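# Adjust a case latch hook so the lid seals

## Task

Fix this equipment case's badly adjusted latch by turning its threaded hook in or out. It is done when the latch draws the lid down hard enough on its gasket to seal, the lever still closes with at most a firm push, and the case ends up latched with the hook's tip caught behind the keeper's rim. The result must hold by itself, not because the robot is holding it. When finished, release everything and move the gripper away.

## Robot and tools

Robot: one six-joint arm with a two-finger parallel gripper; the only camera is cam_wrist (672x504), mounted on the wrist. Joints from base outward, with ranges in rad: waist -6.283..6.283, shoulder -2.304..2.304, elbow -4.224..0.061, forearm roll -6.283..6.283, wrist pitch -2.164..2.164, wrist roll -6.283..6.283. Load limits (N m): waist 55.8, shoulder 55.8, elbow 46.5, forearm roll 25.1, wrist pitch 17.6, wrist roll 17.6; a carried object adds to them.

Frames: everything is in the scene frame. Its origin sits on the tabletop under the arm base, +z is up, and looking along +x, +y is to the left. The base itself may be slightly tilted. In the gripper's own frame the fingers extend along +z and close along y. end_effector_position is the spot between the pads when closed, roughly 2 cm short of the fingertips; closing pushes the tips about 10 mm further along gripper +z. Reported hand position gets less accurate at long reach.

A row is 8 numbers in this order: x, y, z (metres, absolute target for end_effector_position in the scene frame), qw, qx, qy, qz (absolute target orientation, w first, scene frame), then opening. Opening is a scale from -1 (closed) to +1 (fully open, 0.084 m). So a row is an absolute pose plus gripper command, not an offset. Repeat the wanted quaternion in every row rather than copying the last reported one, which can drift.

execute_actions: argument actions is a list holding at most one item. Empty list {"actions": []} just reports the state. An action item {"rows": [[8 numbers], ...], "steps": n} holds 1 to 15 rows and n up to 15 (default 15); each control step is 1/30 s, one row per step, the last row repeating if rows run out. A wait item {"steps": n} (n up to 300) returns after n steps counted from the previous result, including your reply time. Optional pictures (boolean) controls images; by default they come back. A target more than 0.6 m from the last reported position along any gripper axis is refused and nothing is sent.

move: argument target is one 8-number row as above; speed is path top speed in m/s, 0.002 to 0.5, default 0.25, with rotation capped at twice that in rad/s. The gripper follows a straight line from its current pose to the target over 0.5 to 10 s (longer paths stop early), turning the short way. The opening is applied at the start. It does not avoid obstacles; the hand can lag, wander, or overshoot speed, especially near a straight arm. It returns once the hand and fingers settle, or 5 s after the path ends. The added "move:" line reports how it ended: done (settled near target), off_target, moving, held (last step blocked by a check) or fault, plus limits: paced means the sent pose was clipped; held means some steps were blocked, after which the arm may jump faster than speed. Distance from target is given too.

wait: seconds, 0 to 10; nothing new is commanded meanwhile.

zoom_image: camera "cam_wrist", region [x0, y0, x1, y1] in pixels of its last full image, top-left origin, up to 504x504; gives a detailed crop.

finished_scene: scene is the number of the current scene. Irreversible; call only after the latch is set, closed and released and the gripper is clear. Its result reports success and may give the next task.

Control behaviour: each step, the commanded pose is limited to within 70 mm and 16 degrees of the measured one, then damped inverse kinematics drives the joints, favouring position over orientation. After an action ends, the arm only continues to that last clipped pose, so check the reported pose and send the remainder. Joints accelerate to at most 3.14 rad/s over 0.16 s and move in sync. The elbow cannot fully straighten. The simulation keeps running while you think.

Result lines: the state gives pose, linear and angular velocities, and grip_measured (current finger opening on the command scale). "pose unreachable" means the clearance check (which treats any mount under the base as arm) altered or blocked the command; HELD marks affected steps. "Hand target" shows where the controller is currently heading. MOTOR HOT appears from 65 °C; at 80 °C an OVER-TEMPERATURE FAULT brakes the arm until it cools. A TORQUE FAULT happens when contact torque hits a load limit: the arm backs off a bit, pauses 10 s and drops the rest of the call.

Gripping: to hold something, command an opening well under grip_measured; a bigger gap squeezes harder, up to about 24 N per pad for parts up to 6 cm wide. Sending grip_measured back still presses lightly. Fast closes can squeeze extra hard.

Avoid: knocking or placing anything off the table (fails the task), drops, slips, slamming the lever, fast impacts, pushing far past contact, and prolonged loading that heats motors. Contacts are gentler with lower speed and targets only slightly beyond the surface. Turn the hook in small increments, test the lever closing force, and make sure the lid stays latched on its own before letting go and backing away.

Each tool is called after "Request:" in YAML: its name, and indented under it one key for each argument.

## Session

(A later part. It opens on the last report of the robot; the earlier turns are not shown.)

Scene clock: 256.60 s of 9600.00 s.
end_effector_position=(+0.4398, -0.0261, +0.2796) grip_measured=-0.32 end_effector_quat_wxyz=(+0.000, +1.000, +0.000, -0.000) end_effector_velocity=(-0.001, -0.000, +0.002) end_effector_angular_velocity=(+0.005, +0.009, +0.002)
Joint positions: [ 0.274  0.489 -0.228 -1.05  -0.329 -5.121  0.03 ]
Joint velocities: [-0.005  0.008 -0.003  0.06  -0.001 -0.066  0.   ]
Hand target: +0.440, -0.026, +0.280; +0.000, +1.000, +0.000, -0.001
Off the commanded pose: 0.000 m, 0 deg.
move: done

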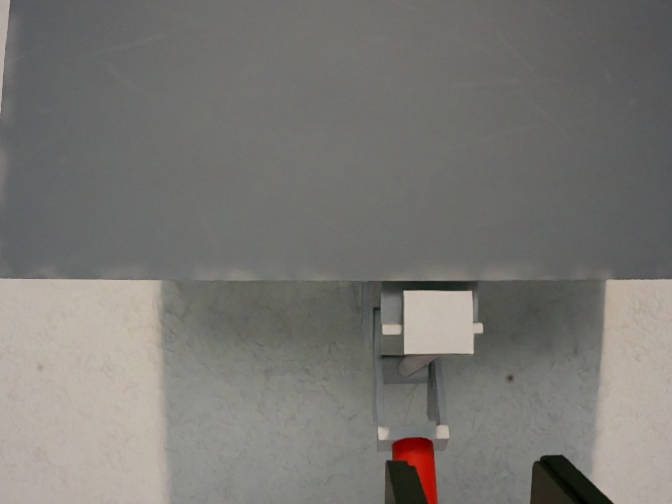

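Request:
move:
  target: [0.42,-0.025,0.26,0,0.259,-0.966,0,-0.76]
  speed: 0.5

Request:
move:
  target: [0.406,-0.025,0.24,0,0,1,0,-0.76]
  speed: 0.2

Request:
move:
  target: [0.405,-0.025,0.15,0,0,1,0,-0.76]
  speed: 0.04

Request:
move:
  target: [0.405,-0.025,0.13,0,0,1,0,-0.76]
  speed: 0.02

Scene clock: 262.93 s of 9600.00 s.
end_effector_position=(+0.4202, -0.0251, +0.2602) grip_measured=-0.78 end_effector_quat_wxyz=(-0.000, -0.259, +0.966, +0.001) end_effector_velocity=(-0.001, -0.000, -0.001) end_effector_angular_velocity=(-0.013, -0.014, -0.001)
Joint positions: [ 0.262  0.445 -0.182 -1.31  -0.286 -2.24   0.01 ]
Joint velocities: [ 0.015  0.     0.01  -0.082 -0.017  0.095  0.   ]
Hand target: +0.420, -0.025, +0.260; +0.000, -0.259, +0.966, -0.000
Off the commanded pose: 0.000 m, 0 deg.
move: done

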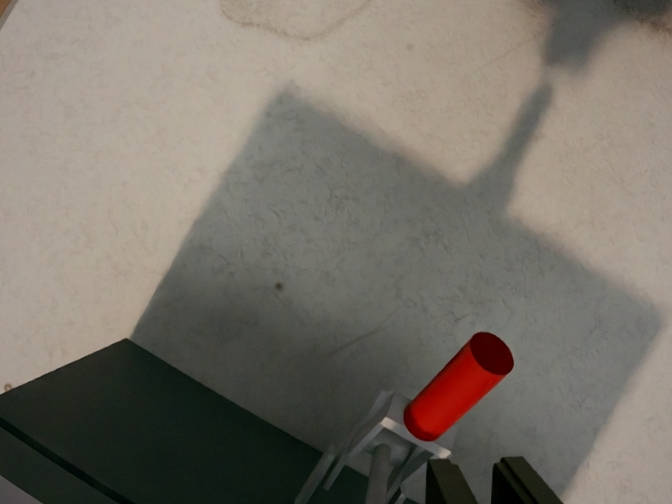

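Scene clock: 264.77 s of 9600.00 s.
end_effector_position=(+0.4063, -0.0250, +0.2403) grip_measured=-0.78 end_effector_quat_wxyz=(-0.001, -0.000, +1.000, +0.000) end_effector_velocity=(+0.001, -0.000, -0.001) end_effector_angular_velocity=(-0.002, -0.021, -0.009)
Joint positions: [ 0.245  0.373 -0.156 -1.665 -0.269 -1.363  0.01 ]
Joint velocities: [ 0.004  0.002  0.01  -0.1   -0.009  0.11   0.   ]
Hand target: +0.406, -0.025, +0.240; +0.000, -0.000, +1.000, +0.000
Off the commanded pose: 0.000 m, 0 deg.
move: done

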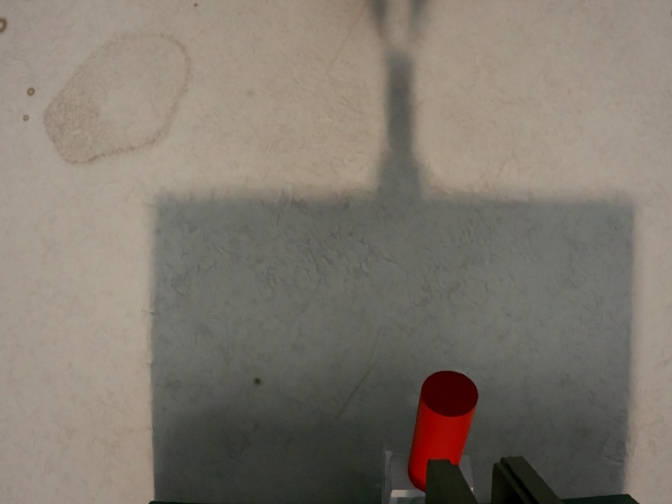

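Scene clock: 267.40 s of 9600.00 s.
end_effector_position=(+0.4046, -0.0242, +0.1506) grip_measured=-0.78 end_effector_quat_wxyz=(+0.000, +0.000, +1.000, +0.001) end_effector_velocity=(+0.001, -0.000, -0.002) end_effector_angular_velocity=(+0.000, -0.003, -0.001)
Joint positions: [ 0.151 -0.063 -0.24  -2.629 -0.45  -0.441  0.01 ]
Joint velocities: [-0.003 -0.008 -0.002 -0.013 -0.008  0.012  0.   ]
Hand target: +0.405, -0.024, +0.150; +0.001, +0.000, +1.000, +0.001
Off the commanded pose: 0.001 m, 0 deg.
move: done

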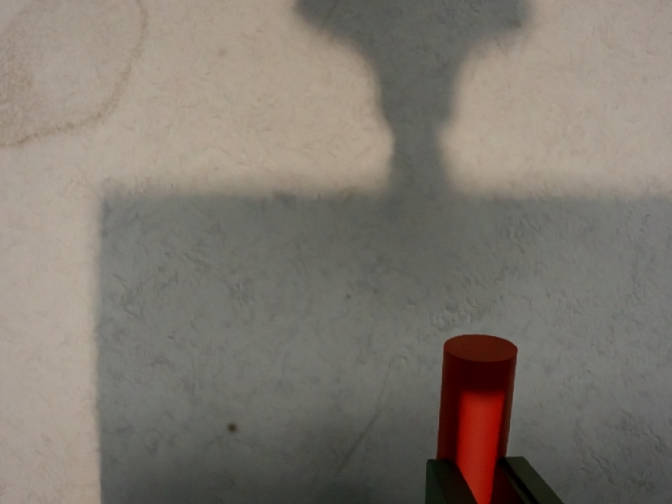

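Scene clock: 268.70 s of 9600.00 s.
end_effector_position=(+0.4044, -0.0249, +0.1303) grip_measured=-0.78 end_effector_quat_wxyz=(-0.000, -0.000, +1.000, +0.000) end_effector_velocity=(+0.000, -0.000, -0.002) end_effector_angular_velocity=(+0.000, -0.001, +0.001)
Joint positions: [ 0.133 -0.153 -0.27  -2.699 -0.503 -0.381  0.01 ]
Joint velocities: [-0.002 -0.009 -0.003 -0.009 -0.006  0.006 -0.   ]
Hand target: +0.405, -0.025, +0.130; +0.000, +0.000, +1.000, +0.000
Off the commanded pose: 0.001 m, 0 deg.
move: done

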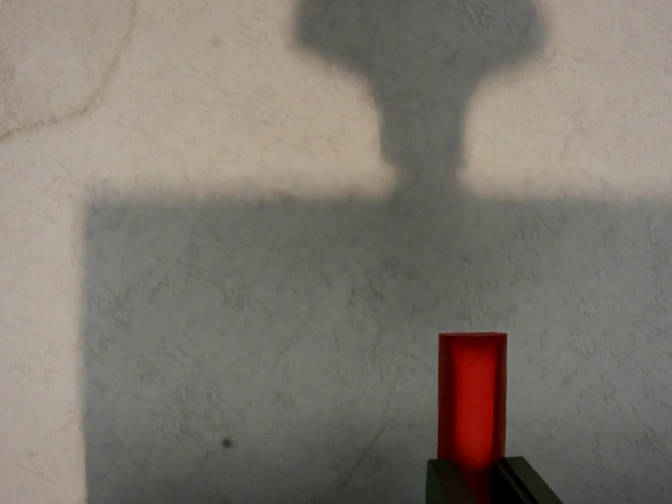

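Request:
move:
  target: [0.402,-0.025,0.115,0,0,1,0,-0.76]
  speed: 0.02

Request:
move:
  target: [0.402,-0.025,0.10,0,0,1,0,-0.76]
  speed: 0.02

Scene clock: 271.97 s of 9600.00 s.
end_effector_position=(+0.4011, -0.0249, +0.1153) grip_measured=-0.78 end_effector_quat_wxyz=(-0.001, -0.000, +1.000, +0.000) end_effector_velocity=(-0.001, -0.000, -0.001) end_effector_angular_velocity=(-0.001, -0.001, -0.000)
Joint positions: [ 0.121 -0.22  -0.288 -2.746 -0.546 -0.339  0.01 ]
Joint velocities: [-0.001 -0.007 -0.001 -0.005 -0.007  0.005 -0.   ]
Hand target: +0.402, -0.025, +0.115; +0.000, +0.000, +1.000, +0.000
Off the commanded pose: 0.001 m, 0 deg.
move: done

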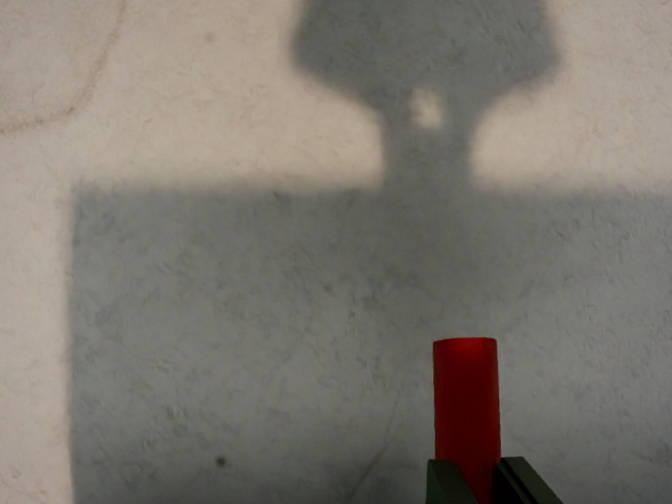

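Scene clock: 273.03 s of 9600.00 s.
end_effector_position=(+0.3918, -0.0246, +0.1015) grip_measured=-0.78 end_effector_quat_wxyz=(-0.010, -0.001, +1.000, +0.001) end_effector_velocity=(-0.002, +0.000, -0.001) end_effector_angular_velocity=(+0.001, +0.002, -0.000)
Joint positions: [ 0.11  -0.281 -0.302 -2.779 -0.572 -0.313  0.01 ]
Joint velocities: [-0.001 -0.006  0.    -0.004 -0.003  0.004 -0.   ]
Hand target: +0.402, -0.025, +0.100; -0.000, +0.000, +1.000, +0.000
Off the commanded pose: 0.010 m, 1 deg.
move: off_target

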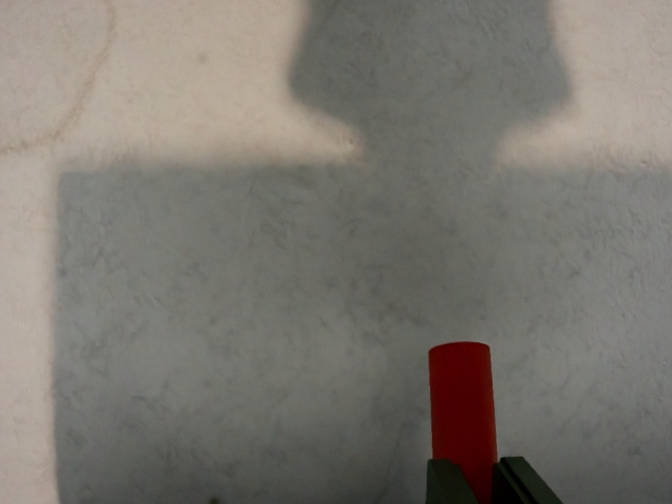

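Request:
move:
  target: [0.403,-0.025,0.14,0,0,1,0,-0.76]
  speed: 0.02

Request:
move:
  target: [0.41,0.1,0.28,0,0.5,-0.866,0,1]
  speed: 0.2

Request:
move:
  target: [0.41,0.12,0.105,0.455,0.542,-0.542,0.455,1]
  speed: 0.2

Request:
zoom_image:
  camera: "cam_wrist"
  region: [150,40,550,440]

Scene clock: 289.43 s of 9600.00 s.
end_effector_position=(+0.4023, -0.0247, +0.1397) grip_measured=-0.78 end_effector_quat_wxyz=(-0.001, -0.000, +1.000, +0.000) end_effector_velocity=(+0.002, -0.001, +0.002) end_effector_angular_velocity=(-0.003, -0.006, -0.002)
Joint positions: [ 0.141 -0.113 -0.252 -2.671 -0.482 -0.404  0.01 ]
Joint velocities: [ 0.001  0.007  0.     0.008 -0.    -0.006  0.   ]
Hand target: +0.403, -0.025, +0.140; -0.000, -0.000, +1.000, -0.000
Off the commanded pose: 0.001 m, 0 deg.
move: done

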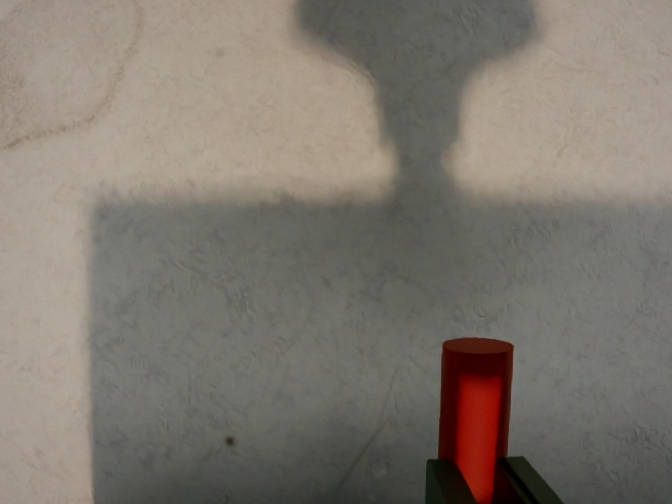

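Scene clock: 292.53 s of 9600.00 s.
end_effector_position=(+0.4097, +0.0986, +0.2794) grip_measured=+1.00 end_effector_quat_wxyz=(-0.001, -0.500, +0.866, -0.002) end_effector_velocity=(+0.001, +0.001, +0.001) end_effector_angular_velocity=(-0.002, +0.006, +0.008)
Joint positions: [ 0.789  0.238 -0.282 -1.274 -0.542 -2.321  0.084]
Joint velocities: [ 0.003 -0.    -0.006  0.023 -0.003 -0.028 -0.   ]
Hand target: +0.410, +0.099, +0.280; -0.001, -0.500, +0.866, -0.002
Off the commanded pose: 0.002 m, 0 deg.
move: done

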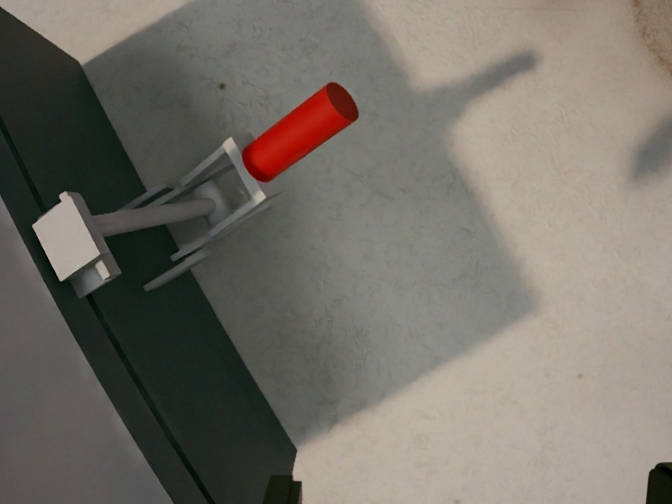

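Scene clock: 296.67 s of 9600.00 s.
end_effector_position=(+0.4107, +0.1207, +0.1065) grip_measured=+1.00 end_effector_quat_wxyz=(+0.454, +0.542, -0.542, +0.455) end_effector_velocity=(-0.001, -0.000, -0.001) end_effector_angular_velocity=(-0.011, +0.003, +0.004)
Joint positions: [ 0.788 -1.184 -1.263 -0.892 -1.641 -2.621  0.084]
Joint velocities: [-0.002 -0.01  -0.007  0.001 -0.009 -0.002  0.   ]
Hand target: +0.411, +0.121, +0.106; +0.454, +0.542, -0.541, +0.455
Off the commanded pose: 0.002 m, 0 deg.
move: done

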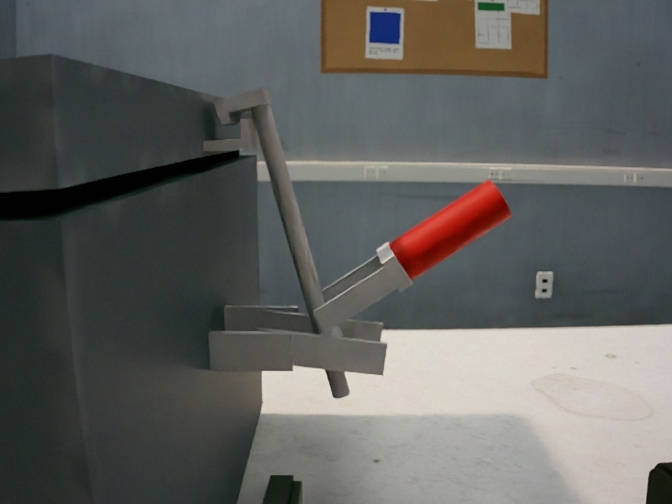

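Region (150, 40, 550, 440) of cam_wrist's 672x504 image, scaled by 1.260, with more detail than that image has.

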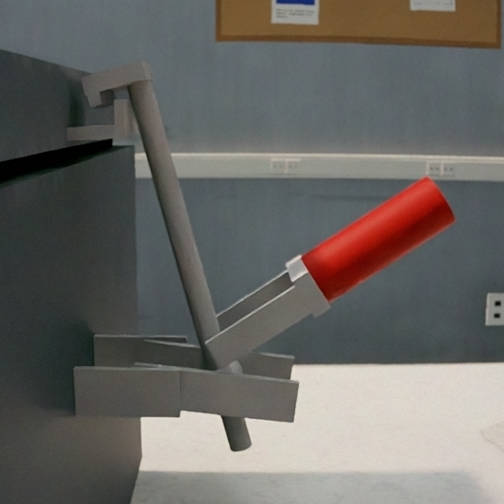

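Request:
move:
  target: [0.42,0.1,0.29,0,0.5,-0.866,0,-0.3]
  speed: 0.25

Request:
move:
  target: [0.46,0.0,0.27,0,-0.766,-0.643,0,-0.3]
  speed: 0.5

Request:
move:
  target: [0.478,-0.026,0.26,0,-0.819,0.574,0,-0.3]
  speed: 0.5

Request:
move:
  target: [0.477,-0.026,0.245,0,0,1,0,-0.3]
  speed: 0.5

Request:
move:
  target: [0.477,-0.026,0.2205,0,0,1,0,-0.3]
  speed: 0.03

Request:
move:
  target: [0.477,-0.026,0.2205,0,0,1,0,-0.7]

Request:
move:
  target: [0.475,-0.026,0.229,0,0,1,0,-0.7]
  speed: 0.02

Request:
move:
  target: [0.449,-0.026,0.229,0,0,1,0,-0.7]
  speed: 0.025

Scene clock: 310.53 s of 9600.00 s.
end_effector_position=(+0.4193, +0.0994, +0.2885) grip_measured=-0.32 end_effector_quat_wxyz=(-0.001, -0.499, +0.866, -0.001) end_effector_velocity=(+0.000, -0.000, +0.002) end_effector_angular_velocity=(+0.012, -0.002, -0.002)
Joint positions: [ 0.788  0.26  -0.303 -1.209 -0.553 -2.396  0.03 ]
Joint velocities: [-0.005  0.014  0.005  0.002  0.011 -0.008 -0.   ]
Hand target: +0.419, +0.099, +0.289; -0.000, -0.499, +0.867, -0.000
Off the commanded pose: 0.002 m, 0 deg.
move: done

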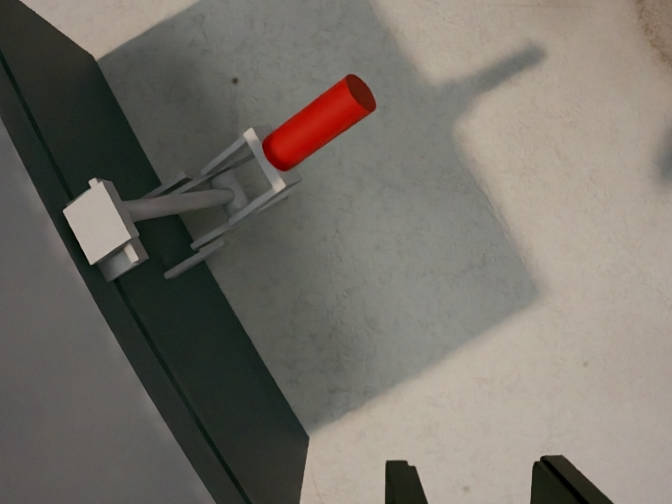

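Scene clock: 314.00 s of 9600.00 s.
end_effector_position=(+0.4597, +0.0007, +0.2699) grip_measured=-0.32 end_effector_quat_wxyz=(-0.002, +0.766, +0.643, -0.001) end_effector_velocity=(+0.001, -0.000, +0.000) end_effector_angular_velocity=(-0.007, -0.012, -0.008)
Joint positions: [ 0.355  0.372 -0.293 -1.173 -0.351 -0.037  0.03 ]
Joint velocities: [ 0.007  0.001  0.004 -0.044 -0.007  0.057  0.   ]
Hand target: +0.460, +0.001, +0.270; -0.001, +0.766, +0.643, -0.001
Off the commanded pose: 0.001 m, 0 deg.
move: done

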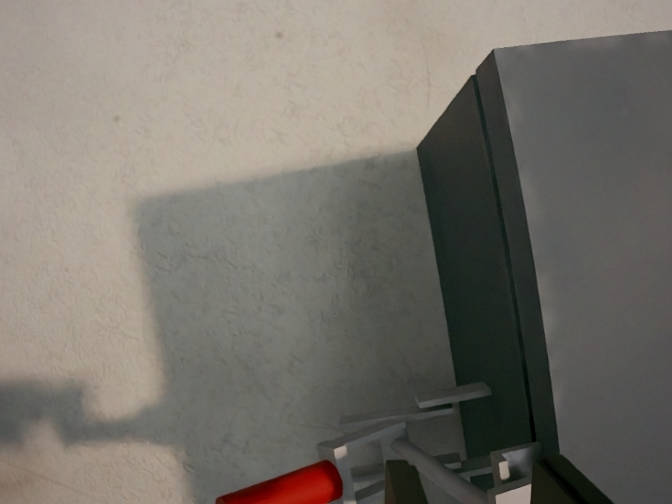

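Scene clock: 317.50 s of 9600.00 s.
end_effector_position=(+0.4780, -0.0258, +0.2600) grip_measured=-0.32 end_effector_quat_wxyz=(-0.000, +0.819, -0.574, -0.001) end_effector_velocity=(+0.001, +0.000, -0.000) end_effector_angular_velocity=(-0.012, -0.015, -0.004)
Joint positions: [ 0.231  0.342 -0.329 -1.168 -0.282  2.474  0.03 ]
Joint velocities: [ 0.012  0.002  0.007 -0.082 -0.012  0.094 -0.   ]
Hand target: +0.478, -0.026, +0.260; -0.000, +0.819, -0.574, -0.001
Off the commanded pose: 0.000 m, 0 deg.
move: done

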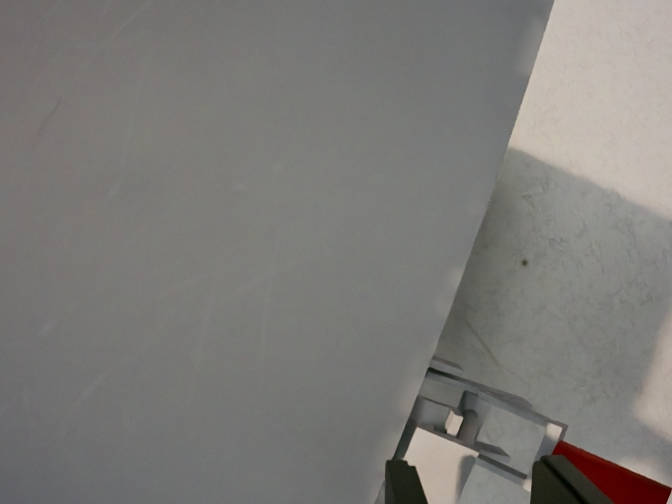

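Scene clock: 320.47 s of 9600.00 s.
end_effector_position=(+0.4772, -0.0260, +0.2452) grip_measured=-0.32 end_effector_quat_wxyz=(-0.001, -0.000, +1.000, +0.001) end_effector_velocity=(-0.000, +0.000, -0.000) end_effector_angular_velocity=(-0.009, -0.019, -0.003)
Joint positions: [ 0.216  0.289 -0.331 -1.345 -0.259  4.564  0.03 ]
Joint velocities: [ 0.01   0.003  0.011 -0.107 -0.011  0.117  0.   ]
Hand target: +0.477, -0.026, +0.245; -0.000, -0.000, +1.000, +0.000
Off the commanded pose: 0.000 m, 0 deg.
move: done

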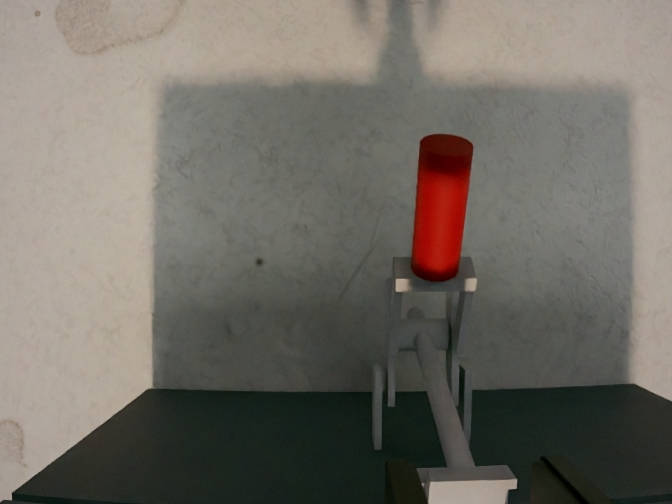

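Scene clock: 321.63 s of 9600.00 s.
end_effector_position=(+0.4772, -0.0259, +0.2209) grip_measured=-0.32 end_effector_quat_wxyz=(-0.000, -0.000, +1.000, +0.000) end_effector_velocity=(+0.000, +0.000, -0.002) end_effector_angular_velocity=(+0.000, -0.014, -0.002)
Joint positions: [ 0.195  0.198 -0.342 -1.676 -0.243  4.888  0.03 ]
Joint velocities: [-0.001 -0.004  0.006 -0.1   -0.003  0.1   -0.   ]
Hand target: +0.477, -0.026, +0.221; +0.000, -0.000, +1.000, +0.000
Off the commanded pose: 0.000 m, 0 deg.
move: done

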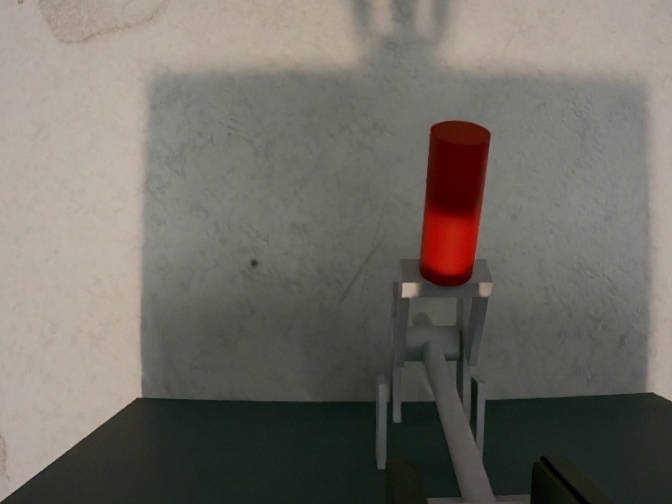

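Scene clock: 322.33 s of 9600.00 s.
end_effector_position=(+0.4771, -0.0258, +0.2205) grip_measured=-0.51 end_effector_quat_wxyz=(+0.000, -0.000, +1.000, +0.000) end_effector_velocity=(-0.001, -0.000, -0.000) end_effector_angular_velocity=(-0.001, +0.001, -0.000)
Joint positions: [ 0.195  0.197 -0.341 -1.687 -0.243  4.898  0.022]
Joint velocities: [-0.    -0.001  0.001 -0.004 -0.001  0.004  0.   ]
Hand target: +0.477, -0.026, +0.221; +0.000, +0.000, +1.000, +0.000
Off the commanded pose: 0.000 m, 0 deg.
move: done

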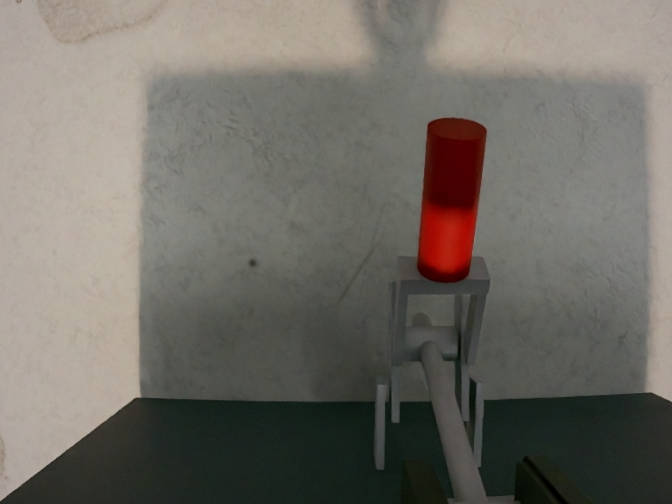

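Scene clock: 323.07 s of 9600.00 s.
end_effector_position=(+0.4751, -0.0260, +0.2287) grip_measured=-0.51 end_effector_quat_wxyz=(+0.000, +0.000, +1.000, +0.000) end_effector_velocity=(-0.001, -0.000, +0.002) end_effector_angular_velocity=(-0.001, +0.006, +0.001)
Joint positions: [ 0.203  0.231 -0.331 -1.586 -0.246  4.801  0.022]
Joint velocities: [ 0.002  0.007 -0.     0.055 -0.002 -0.055  0.   ]
Hand target: +0.475, -0.026, +0.229; -0.000, +0.000, +1.000, -0.000
Off the commanded pose: 0.000 m, 0 deg.
move: done

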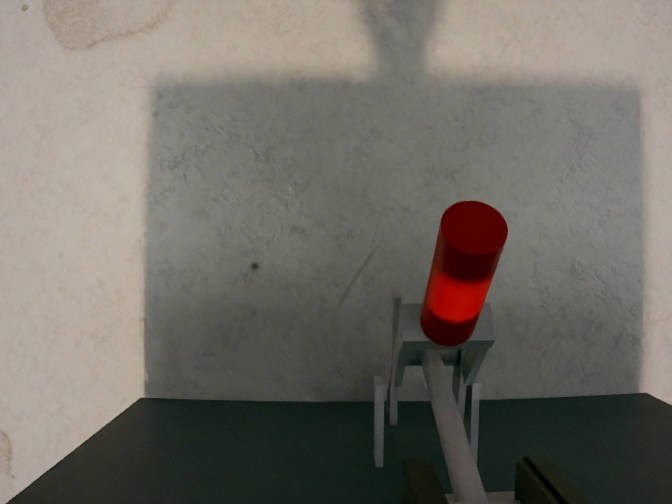

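Scene clock: 324.40 s of 9600.00 s.
end_effector_position=(+0.4493, -0.0261, +0.2291) grip_measured=-0.51 end_effector_quat_wxyz=(+0.000, -0.000, +1.000, -0.000) end_effector_velocity=(-0.002, -0.000, -0.000) end_effector_angular_velocity=(-0.001, -0.001, -0.001)
Joint positions: [ 0.21   0.265 -0.267 -1.695 -0.252  4.92   0.022]
Joint velocities: [ 0.001  0.003  0.007 -0.017 -0.002  0.018  0.   ]
Hand target: +0.449, -0.026, +0.229; +0.000, -0.000, +1.000, +0.000
Off the commanded pose: 0.000 m, 0 deg.
move: done

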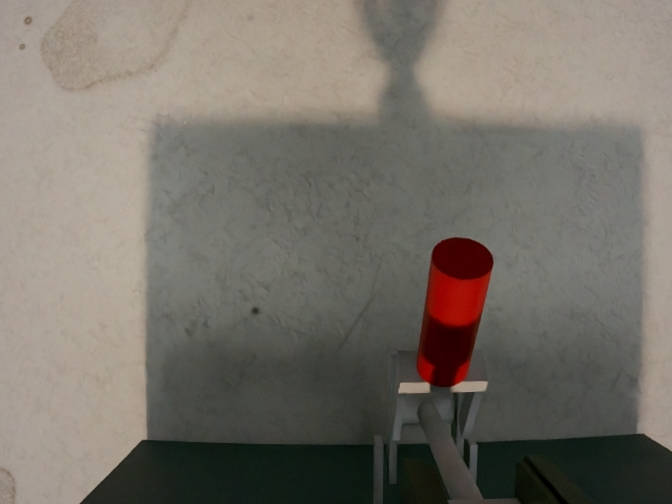

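Request:
move:
  target: [0.449,-0.026,0.229,0,0,1,0,-0.3]

Request:
move:
  target: [0.446,-0.026,0.224,0,0,1,0,-0.3]
  speed: 0.02

Request:
move:
  target: [0.446,-0.026,0.224,0,0,1,0,-0.7]

Request:
move:
  target: [0.446,-0.026,0.224,0,-0.866,0.5,0,-0.7]
  speed: 0.5

Request:
move:
  target: [0.446,-0.026,0.2245,0,-0.766,-0.643,0,-0.7]
  speed: 0.5

Request:
move:
  target: [0.446,-0.026,0.225,0,0.423,-0.906,0,-0.7]
  speed: 0.5

Request:
move:
  target: [0.446,-0.026,0.2255,0,1,0,0,-0.7]
  speed: 0.5

Request:
move:
  target: [0.446,-0.026,0.2255,0,1,0,0,-0.3]

Request:
move:
  target: [0.446,-0.026,0.25,0,1,0,0,-0.3]
  speed: 0.06

Request:
move:
  target: [0.446,-0.026,0.25,0,0.707,-0.707,0,-0.3]
  speed: 0.5

Request:
move:
  target: [0.446,-0.026,0.25,0,0,-1,0,-0.3]
  speed: 0.5

Request:
move:
  target: [0.446,-0.026,0.2255,0,0,-1,0,-0.3]
  speed: 0.04

Request:
move:
  target: [0.446,-0.026,0.2255,0,0,-1,0,-0.7]

Request:
move:
  target: [0.446,-0.026,0.2255,0,0.707,-0.707,0,-0.7]
  speed: 0.5

Request:
move:
  target: [0.446,-0.026,0.226,0,1,0,0,-0.7]
  speed: 0.5

Scene clock: 333.03 s of 9600.00 s.
end_effector_position=(+0.4490, -0.0260, +0.2290) grip_measured=-0.32 end_effector_quat_wxyz=(+0.000, +0.000, +1.000, -0.000) end_effector_velocity=(-0.000, +0.000, -0.000) end_effector_angular_velocity=(+0.000, +0.001, +0.000)
Joint positions: [ 0.211  0.265 -0.266 -1.697 -0.252  4.922  0.03 ]
Joint velocities: [ 0.    -0.     0.001  0.    -0.    -0.     0.   ]
Hand target: +0.449, -0.026, +0.229; +0.000, -0.000, +1.000, -0.000
Off the commanded pose: 0.000 m, 0 deg.
move: done

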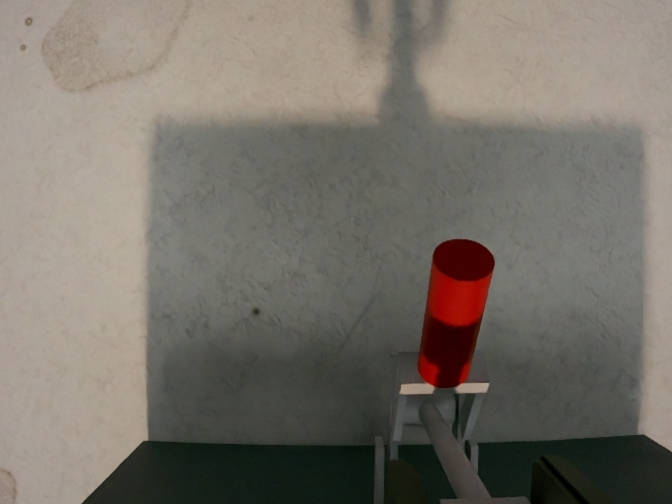

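Scene clock: 333.73 s of 9600.00 s.
end_effector_position=(+0.4461, -0.0260, +0.2242) grip_measured=-0.32 end_effector_quat_wxyz=(-0.000, -0.000, +1.000, -0.000) end_effector_velocity=(+0.001, -0.000, -0.002) end_effector_angular_velocity=(+0.001, -0.006, -0.001)
Joint positions: [ 0.207  0.249 -0.262 -1.778 -0.254  5.003  0.03 ]
Joint velocities: [-0.002 -0.005  0.002 -0.052 -0.002  0.052 -0.   ]
Hand target: +0.446, -0.026, +0.224; +0.000, -0.000, +1.000, +0.000
Off the commanded pose: 0.000 m, 0 deg.
move: done

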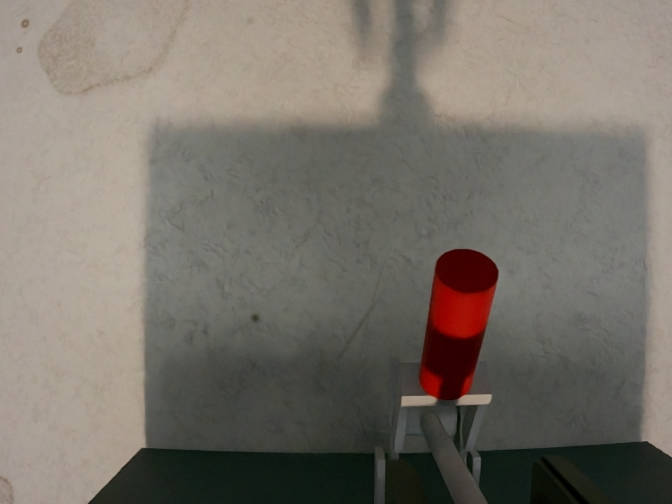

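Scene clock: 334.43 s of 9600.00 s.
end_effector_position=(+0.4460, -0.0258, +0.2240) grip_measured=-0.51 end_effector_quat_wxyz=(-0.000, -0.000, +1.000, +0.000) end_effector_velocity=(+0.001, -0.001, +0.000) end_effector_angular_velocity=(-0.002, -0.002, -0.001)
Joint positions: [ 0.207  0.248 -0.262 -1.784 -0.253  5.009  0.022]
Joint velocities: [-0.     0.    -0.    -0.002 -0.002  0.003  0.   ]
Hand target: +0.446, -0.026, +0.224; +0.000, +0.000, +1.000, +0.000
Off the commanded pose: 0.000 m, 0 deg.
move: done

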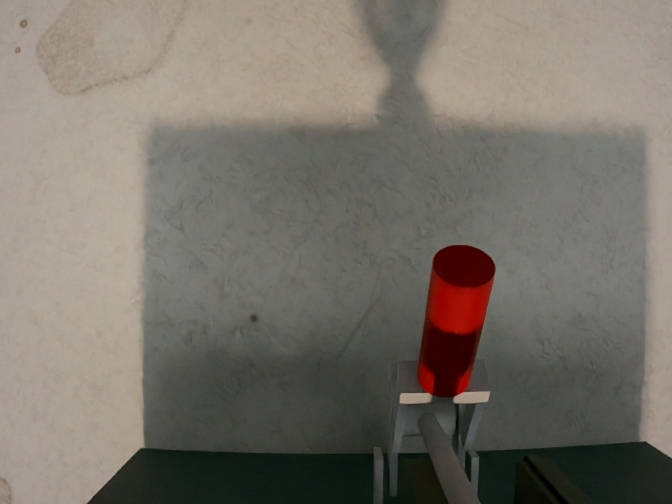

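Scene clock: 337.43 s of 9600.00 s.
end_effector_position=(+0.4462, -0.0258, +0.2240) grip_measured=-0.51 end_effector_quat_wxyz=(-0.001, +0.866, -0.500, +0.001) end_effector_velocity=(-0.001, -0.000, +0.000) end_effector_angular_velocity=(-0.009, +0.020, +0.004)
Joint positions: [ 0.206  0.249 -0.261 -1.8   -0.253  2.93   0.022]
Joint velocities: [ 0.007 -0.006 -0.01   0.111 -0.005 -0.106  0.   ]
Hand target: +0.446, -0.026, +0.224; -0.000, +0.866, -0.500, +0.000
Off the commanded pose: 0.000 m, 0 deg.
move: done

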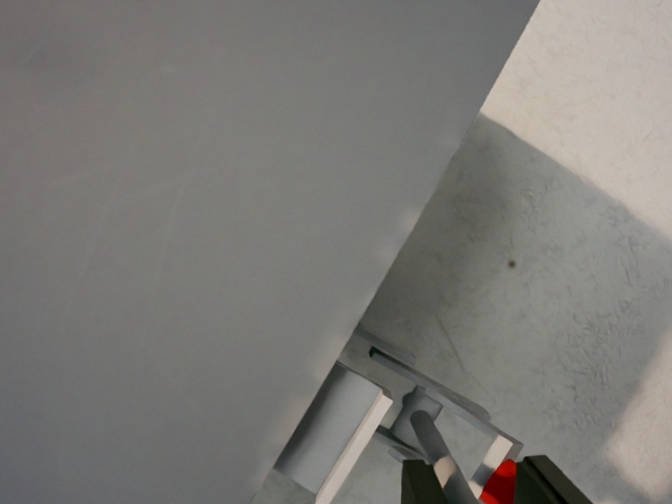

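Scene clock: 340.83 s of 9600.00 s.
end_effector_position=(+0.4464, -0.0259, +0.2245) grip_measured=-0.51 end_effector_quat_wxyz=(+0.001, +0.766, +0.643, +0.002) end_effector_velocity=(-0.000, -0.000, +0.000) end_effector_angular_velocity=(-0.010, +0.019, +0.003)
Joint positions: [ 0.206  0.251 -0.261 -1.793 -0.253  0.479  0.022]
Joint velocities: [ 0.007 -0.006 -0.011  0.114 -0.006 -0.109  0.   ]
Hand target: +0.446, -0.026, +0.224; +0.000, +0.766, +0.643, +0.000
Off the commanded pose: 0.000 m, 0 deg.
move: done

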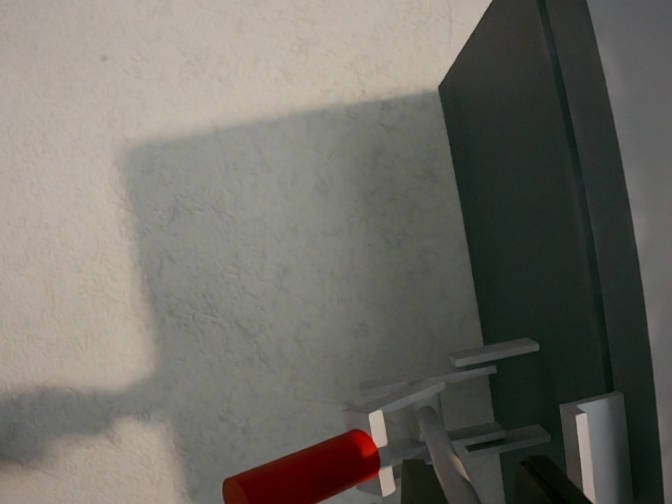

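Scene clock: 344.40 s of 9600.00 s.
end_effector_position=(+0.4462, -0.0260, +0.2249) grip_measured=-0.51 end_effector_quat_wxyz=(+0.002, -0.423, +0.906, -0.000) end_effector_velocity=(+0.000, +0.000, +0.001) end_effector_angular_velocity=(-0.009, +0.020, +0.004)
Joint positions: [ 0.207  0.253 -0.26  -1.787 -0.253 -2.145  0.022]
Joint velocities: [ 0.008 -0.007 -0.013  0.123 -0.005 -0.118 -0.   ]
Hand target: +0.446, -0.026, +0.225; +0.000, -0.423, +0.906, -0.000
Off the commanded pose: 0.000 m, 0 deg.
move: done

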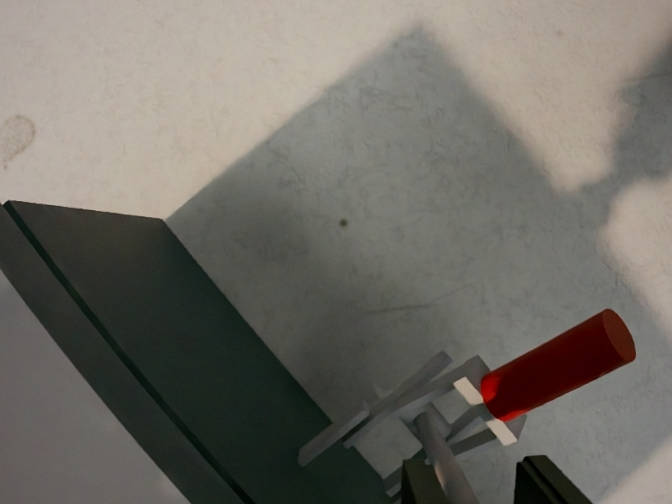

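Scene clock: 347.60 s of 9600.00 s.
end_effector_position=(+0.4460, -0.0258, +0.2254) grip_measured=-0.51 end_effector_quat_wxyz=(-0.001, +1.000, -0.000, +0.001) end_effector_velocity=(+0.001, -0.000, +0.001) end_effector_angular_velocity=(-0.010, +0.019, +0.003)
Joint positions: [ 0.207  0.255 -0.259 -1.78  -0.252 -4.42   0.022]
Joint velocities: [ 0.008 -0.006 -0.014  0.125 -0.006 -0.119 -0.   ]
Hand target: +0.446, -0.026, +0.225; -0.000, +1.000, -0.000, +0.000
Off the commanded pose: 0.000 m, 0 deg.
move: done

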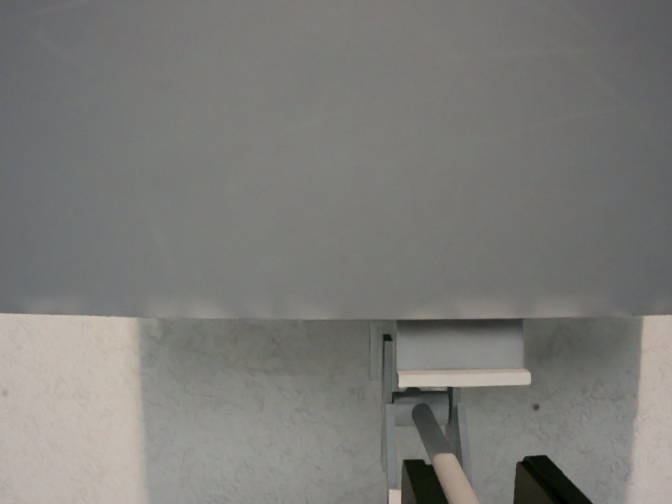

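Scene clock: 348.30 s of 9600.00 s.
end_effector_position=(+0.4460, -0.0260, +0.2255) grip_measured=-0.32 end_effector_quat_wxyz=(+0.000, +1.000, -0.000, +0.000) end_effector_velocity=(+0.000, +0.000, +0.000) end_effector_angular_velocity=(+0.001, +0.001, -0.000)
Joint positions: [ 0.208  0.254 -0.261 -1.763 -0.254 -4.436  0.03 ]
Joint velocities: [ 0.     0.    -0.001  0.007  0.002 -0.006  0.   ]
Hand target: +0.446, -0.026, +0.225; +0.000, +1.000, +0.000, -0.000
Off the commanded pose: 0.000 m, 0 deg.
move: done

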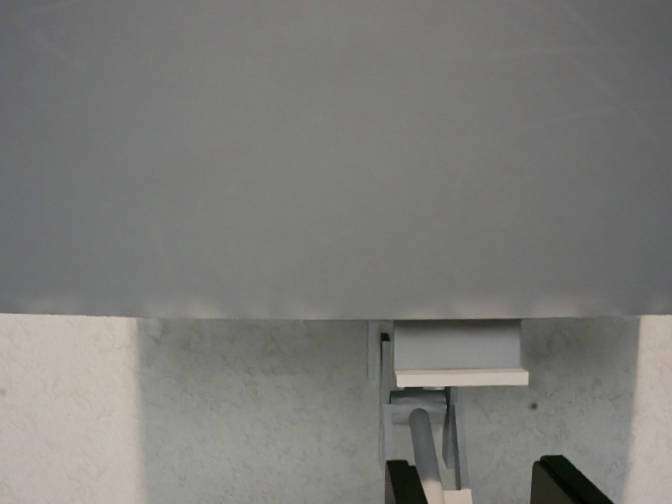

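Scene clock: 349.17 s of 9600.00 s.
end_effector_position=(+0.4458, -0.0260, +0.2495) grip_measured=-0.32 end_effector_quat_wxyz=(+0.000, +1.000, -0.000, +0.001) end_effector_velocity=(+0.001, -0.000, +0.003) end_effector_angular_velocity=(+0.001, +0.024, +0.002)
Joint positions: [ 0.235  0.356 -0.247 -1.416 -0.267 -4.773  0.03 ]
Joint velocities: [-0.001  0.002 -0.016  0.153 -0.003 -0.156 -0.   ]
Hand target: +0.446, -0.026, +0.250; +0.000, +1.000, -0.000, -0.000
Off the commanded pose: 0.001 m, 0 deg.
move: done

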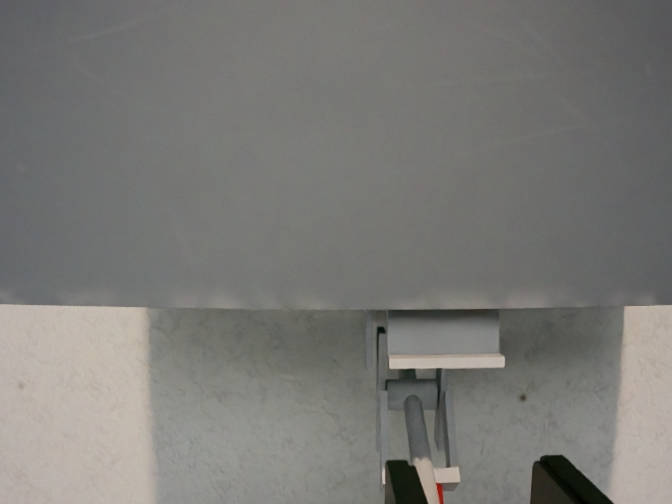

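Scene clock: 351.60 s of 9600.00 s.
end_effector_position=(+0.4460, -0.0260, +0.2501) grip_measured=-0.32 end_effector_quat_wxyz=(+0.000, +0.707, -0.707, -0.001) end_effector_velocity=(-0.000, -0.000, -0.001) end_effector_angular_velocity=(-0.010, -0.018, -0.004)
Joint positions: [ 0.233  0.357 -0.251 -1.383 -0.265 -3.237  0.03 ]
Joint velocities: [ 0.011  0.002  0.011 -0.098 -0.013  0.111  0.   ]
Hand target: +0.446, -0.026, +0.250; +0.000, +0.707, -0.707, -0.000
Off the commanded pose: 0.000 m, 0 deg.
move: done

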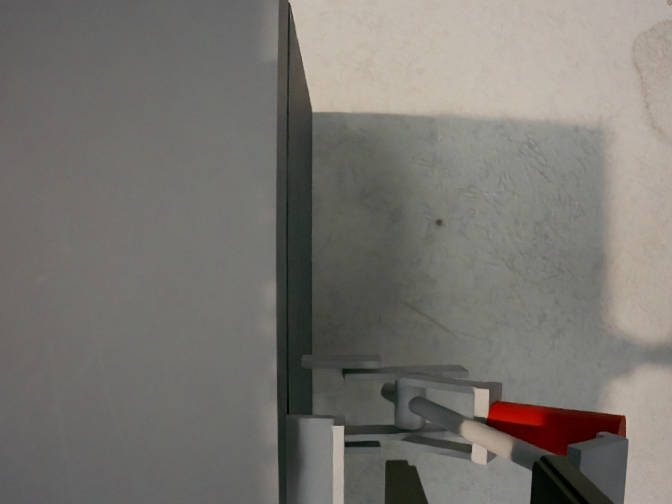

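Scene clock: 354.07 s of 9600.00 s.
end_effector_position=(+0.4461, -0.0260, +0.2501) grip_measured=-0.32 end_effector_quat_wxyz=(-0.001, -0.000, +1.000, +0.001) end_effector_velocity=(+0.000, +0.000, -0.000) end_effector_angular_velocity=(-0.009, -0.018, -0.004)
Joint positions: [ 0.233  0.357 -0.251 -1.384 -0.266 -1.664  0.03 ]
Joint velocities: [ 0.011  0.002  0.01  -0.093 -0.012  0.104 -0.   ]
Hand target: +0.446, -0.026, +0.250; -0.000, -0.000, +1.000, +0.000
Off the commanded pose: 0.000 m, 0 deg.
move: done

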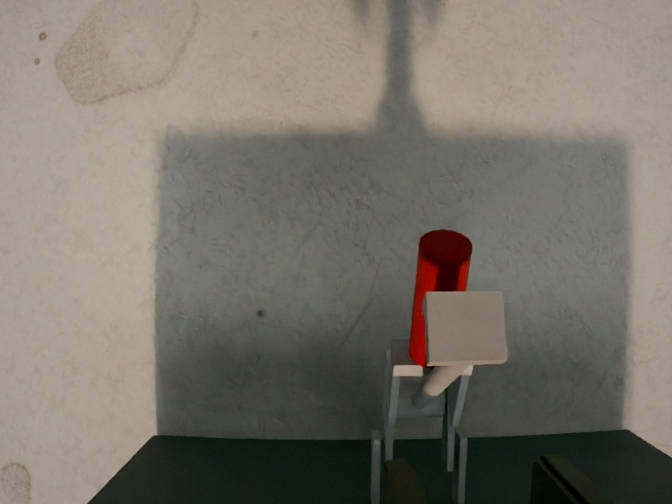

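Scene clock: 355.03 s of 9600.00 s.
end_effector_position=(+0.4462, -0.0259, +0.2260) grip_measured=-0.32 end_effector_quat_wxyz=(-0.001, -0.000, +1.000, +0.000) end_effector_velocity=(+0.001, -0.000, -0.003) end_effector_angular_velocity=(-0.001, -0.024, -0.004)
Joint positions: [ 0.209  0.255 -0.263 -1.743 -0.253 -1.315  0.03 ]
Joint velocities: [-0.002 -0.005  0.011 -0.153 -0.009  0.155  0.   ]
Hand target: +0.446, -0.026, +0.226; +0.000, -0.000, +1.000, +0.000
Off the commanded pose: 0.001 m, 0 deg.
move: done

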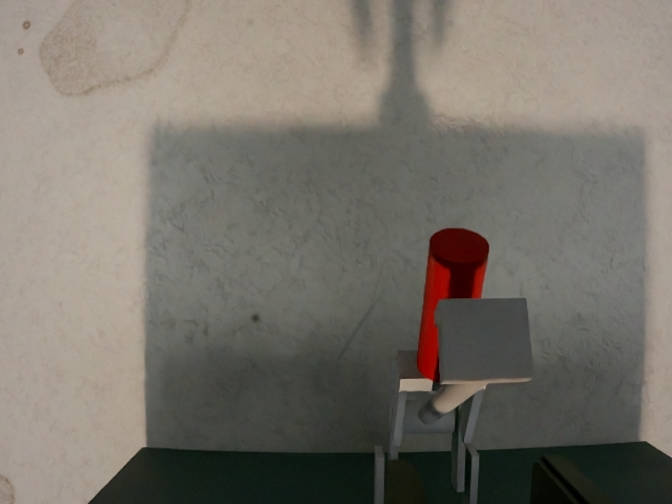

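Scene clock: 355.73 s of 9600.00 s.
end_effector_position=(+0.4460, -0.0260, +0.2255) grip_measured=-0.72 end_effector_quat_wxyz=(-0.000, -0.000, +1.000, +0.000) end_effector_velocity=(+0.000, -0.000, -0.000) end_effector_angular_velocity=(-0.001, -0.002, -0.000)
Joint positions: [ 0.208  0.254 -0.261 -1.761 -0.254 -1.296  0.012]
Joint velocities: [-0.    -0.     0.    -0.008 -0.002  0.008 -0.   ]
Hand target: +0.446, -0.026, +0.226; +0.000, +0.000, +1.000, +0.000
Off the commanded pose: 0.000 m, 0 deg.
move: done

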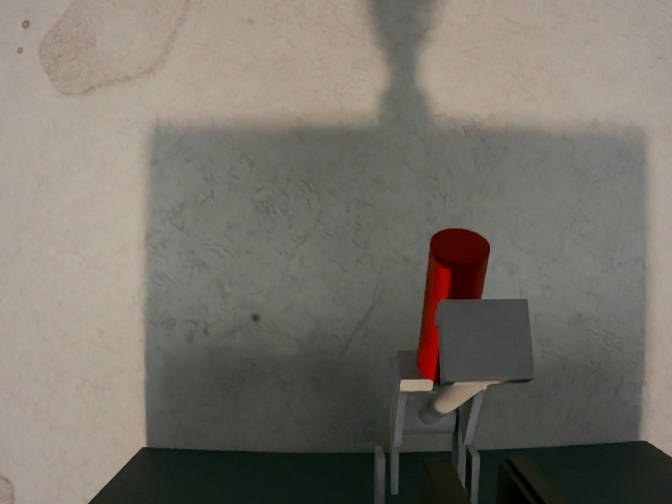

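Scene clock: 358.17 s of 9600.00 s.
end_effector_position=(+0.4460, -0.0260, +0.2254) grip_measured=-0.72 end_effector_quat_wxyz=(-0.001, +0.707, -0.707, +0.001) end_effector_velocity=(+0.000, +0.000, +0.001) end_effector_angular_velocity=(-0.008, +0.019, +0.005)
Joint positions: [ 0.207  0.255 -0.259 -1.779 -0.253 -2.85   0.012]
Joint velocities: [ 0.007 -0.006 -0.012  0.114 -0.004 -0.111  0.   ]
Hand target: +0.446, -0.026, +0.225; -0.000, +0.707, -0.707, +0.000
Off the commanded pose: 0.000 m, 0 deg.
move: done

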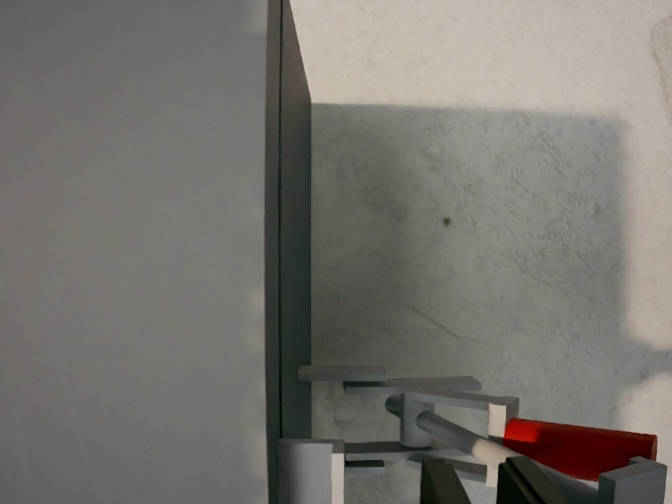

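Scene clock: 360.60 s of 9600.00 s.
end_effector_position=(+0.4459, -0.0260, +0.2259) grip_measured=-0.72 end_effector_quat_wxyz=(-0.001, +1.000, -0.000, +0.001) end_effector_velocity=(-0.000, -0.000, +0.001) end_effector_angular_velocity=(-0.009, +0.021, +0.005)
Joint positions: [ 0.208  0.257 -0.259 -1.773 -0.253 -4.427  0.012]
Joint velocities: [ 0.008 -0.006 -0.013  0.126 -0.005 -0.122  0.   ]
Hand target: +0.446, -0.026, +0.226; -0.000, +1.000, -0.000, +0.000
Off the commanded pose: 0.000 m, 0 deg.
move: done

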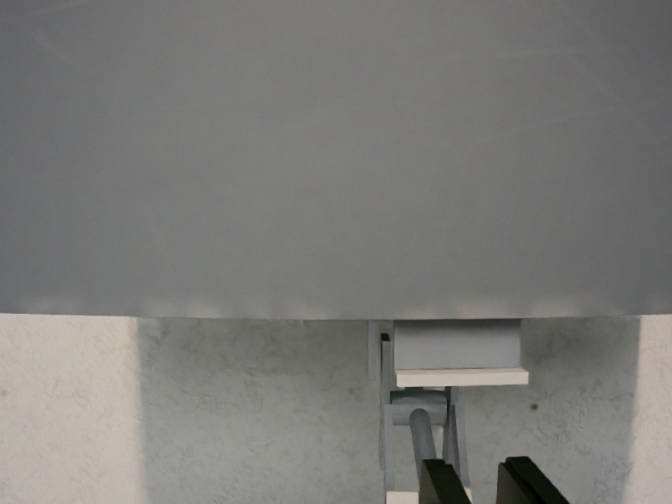

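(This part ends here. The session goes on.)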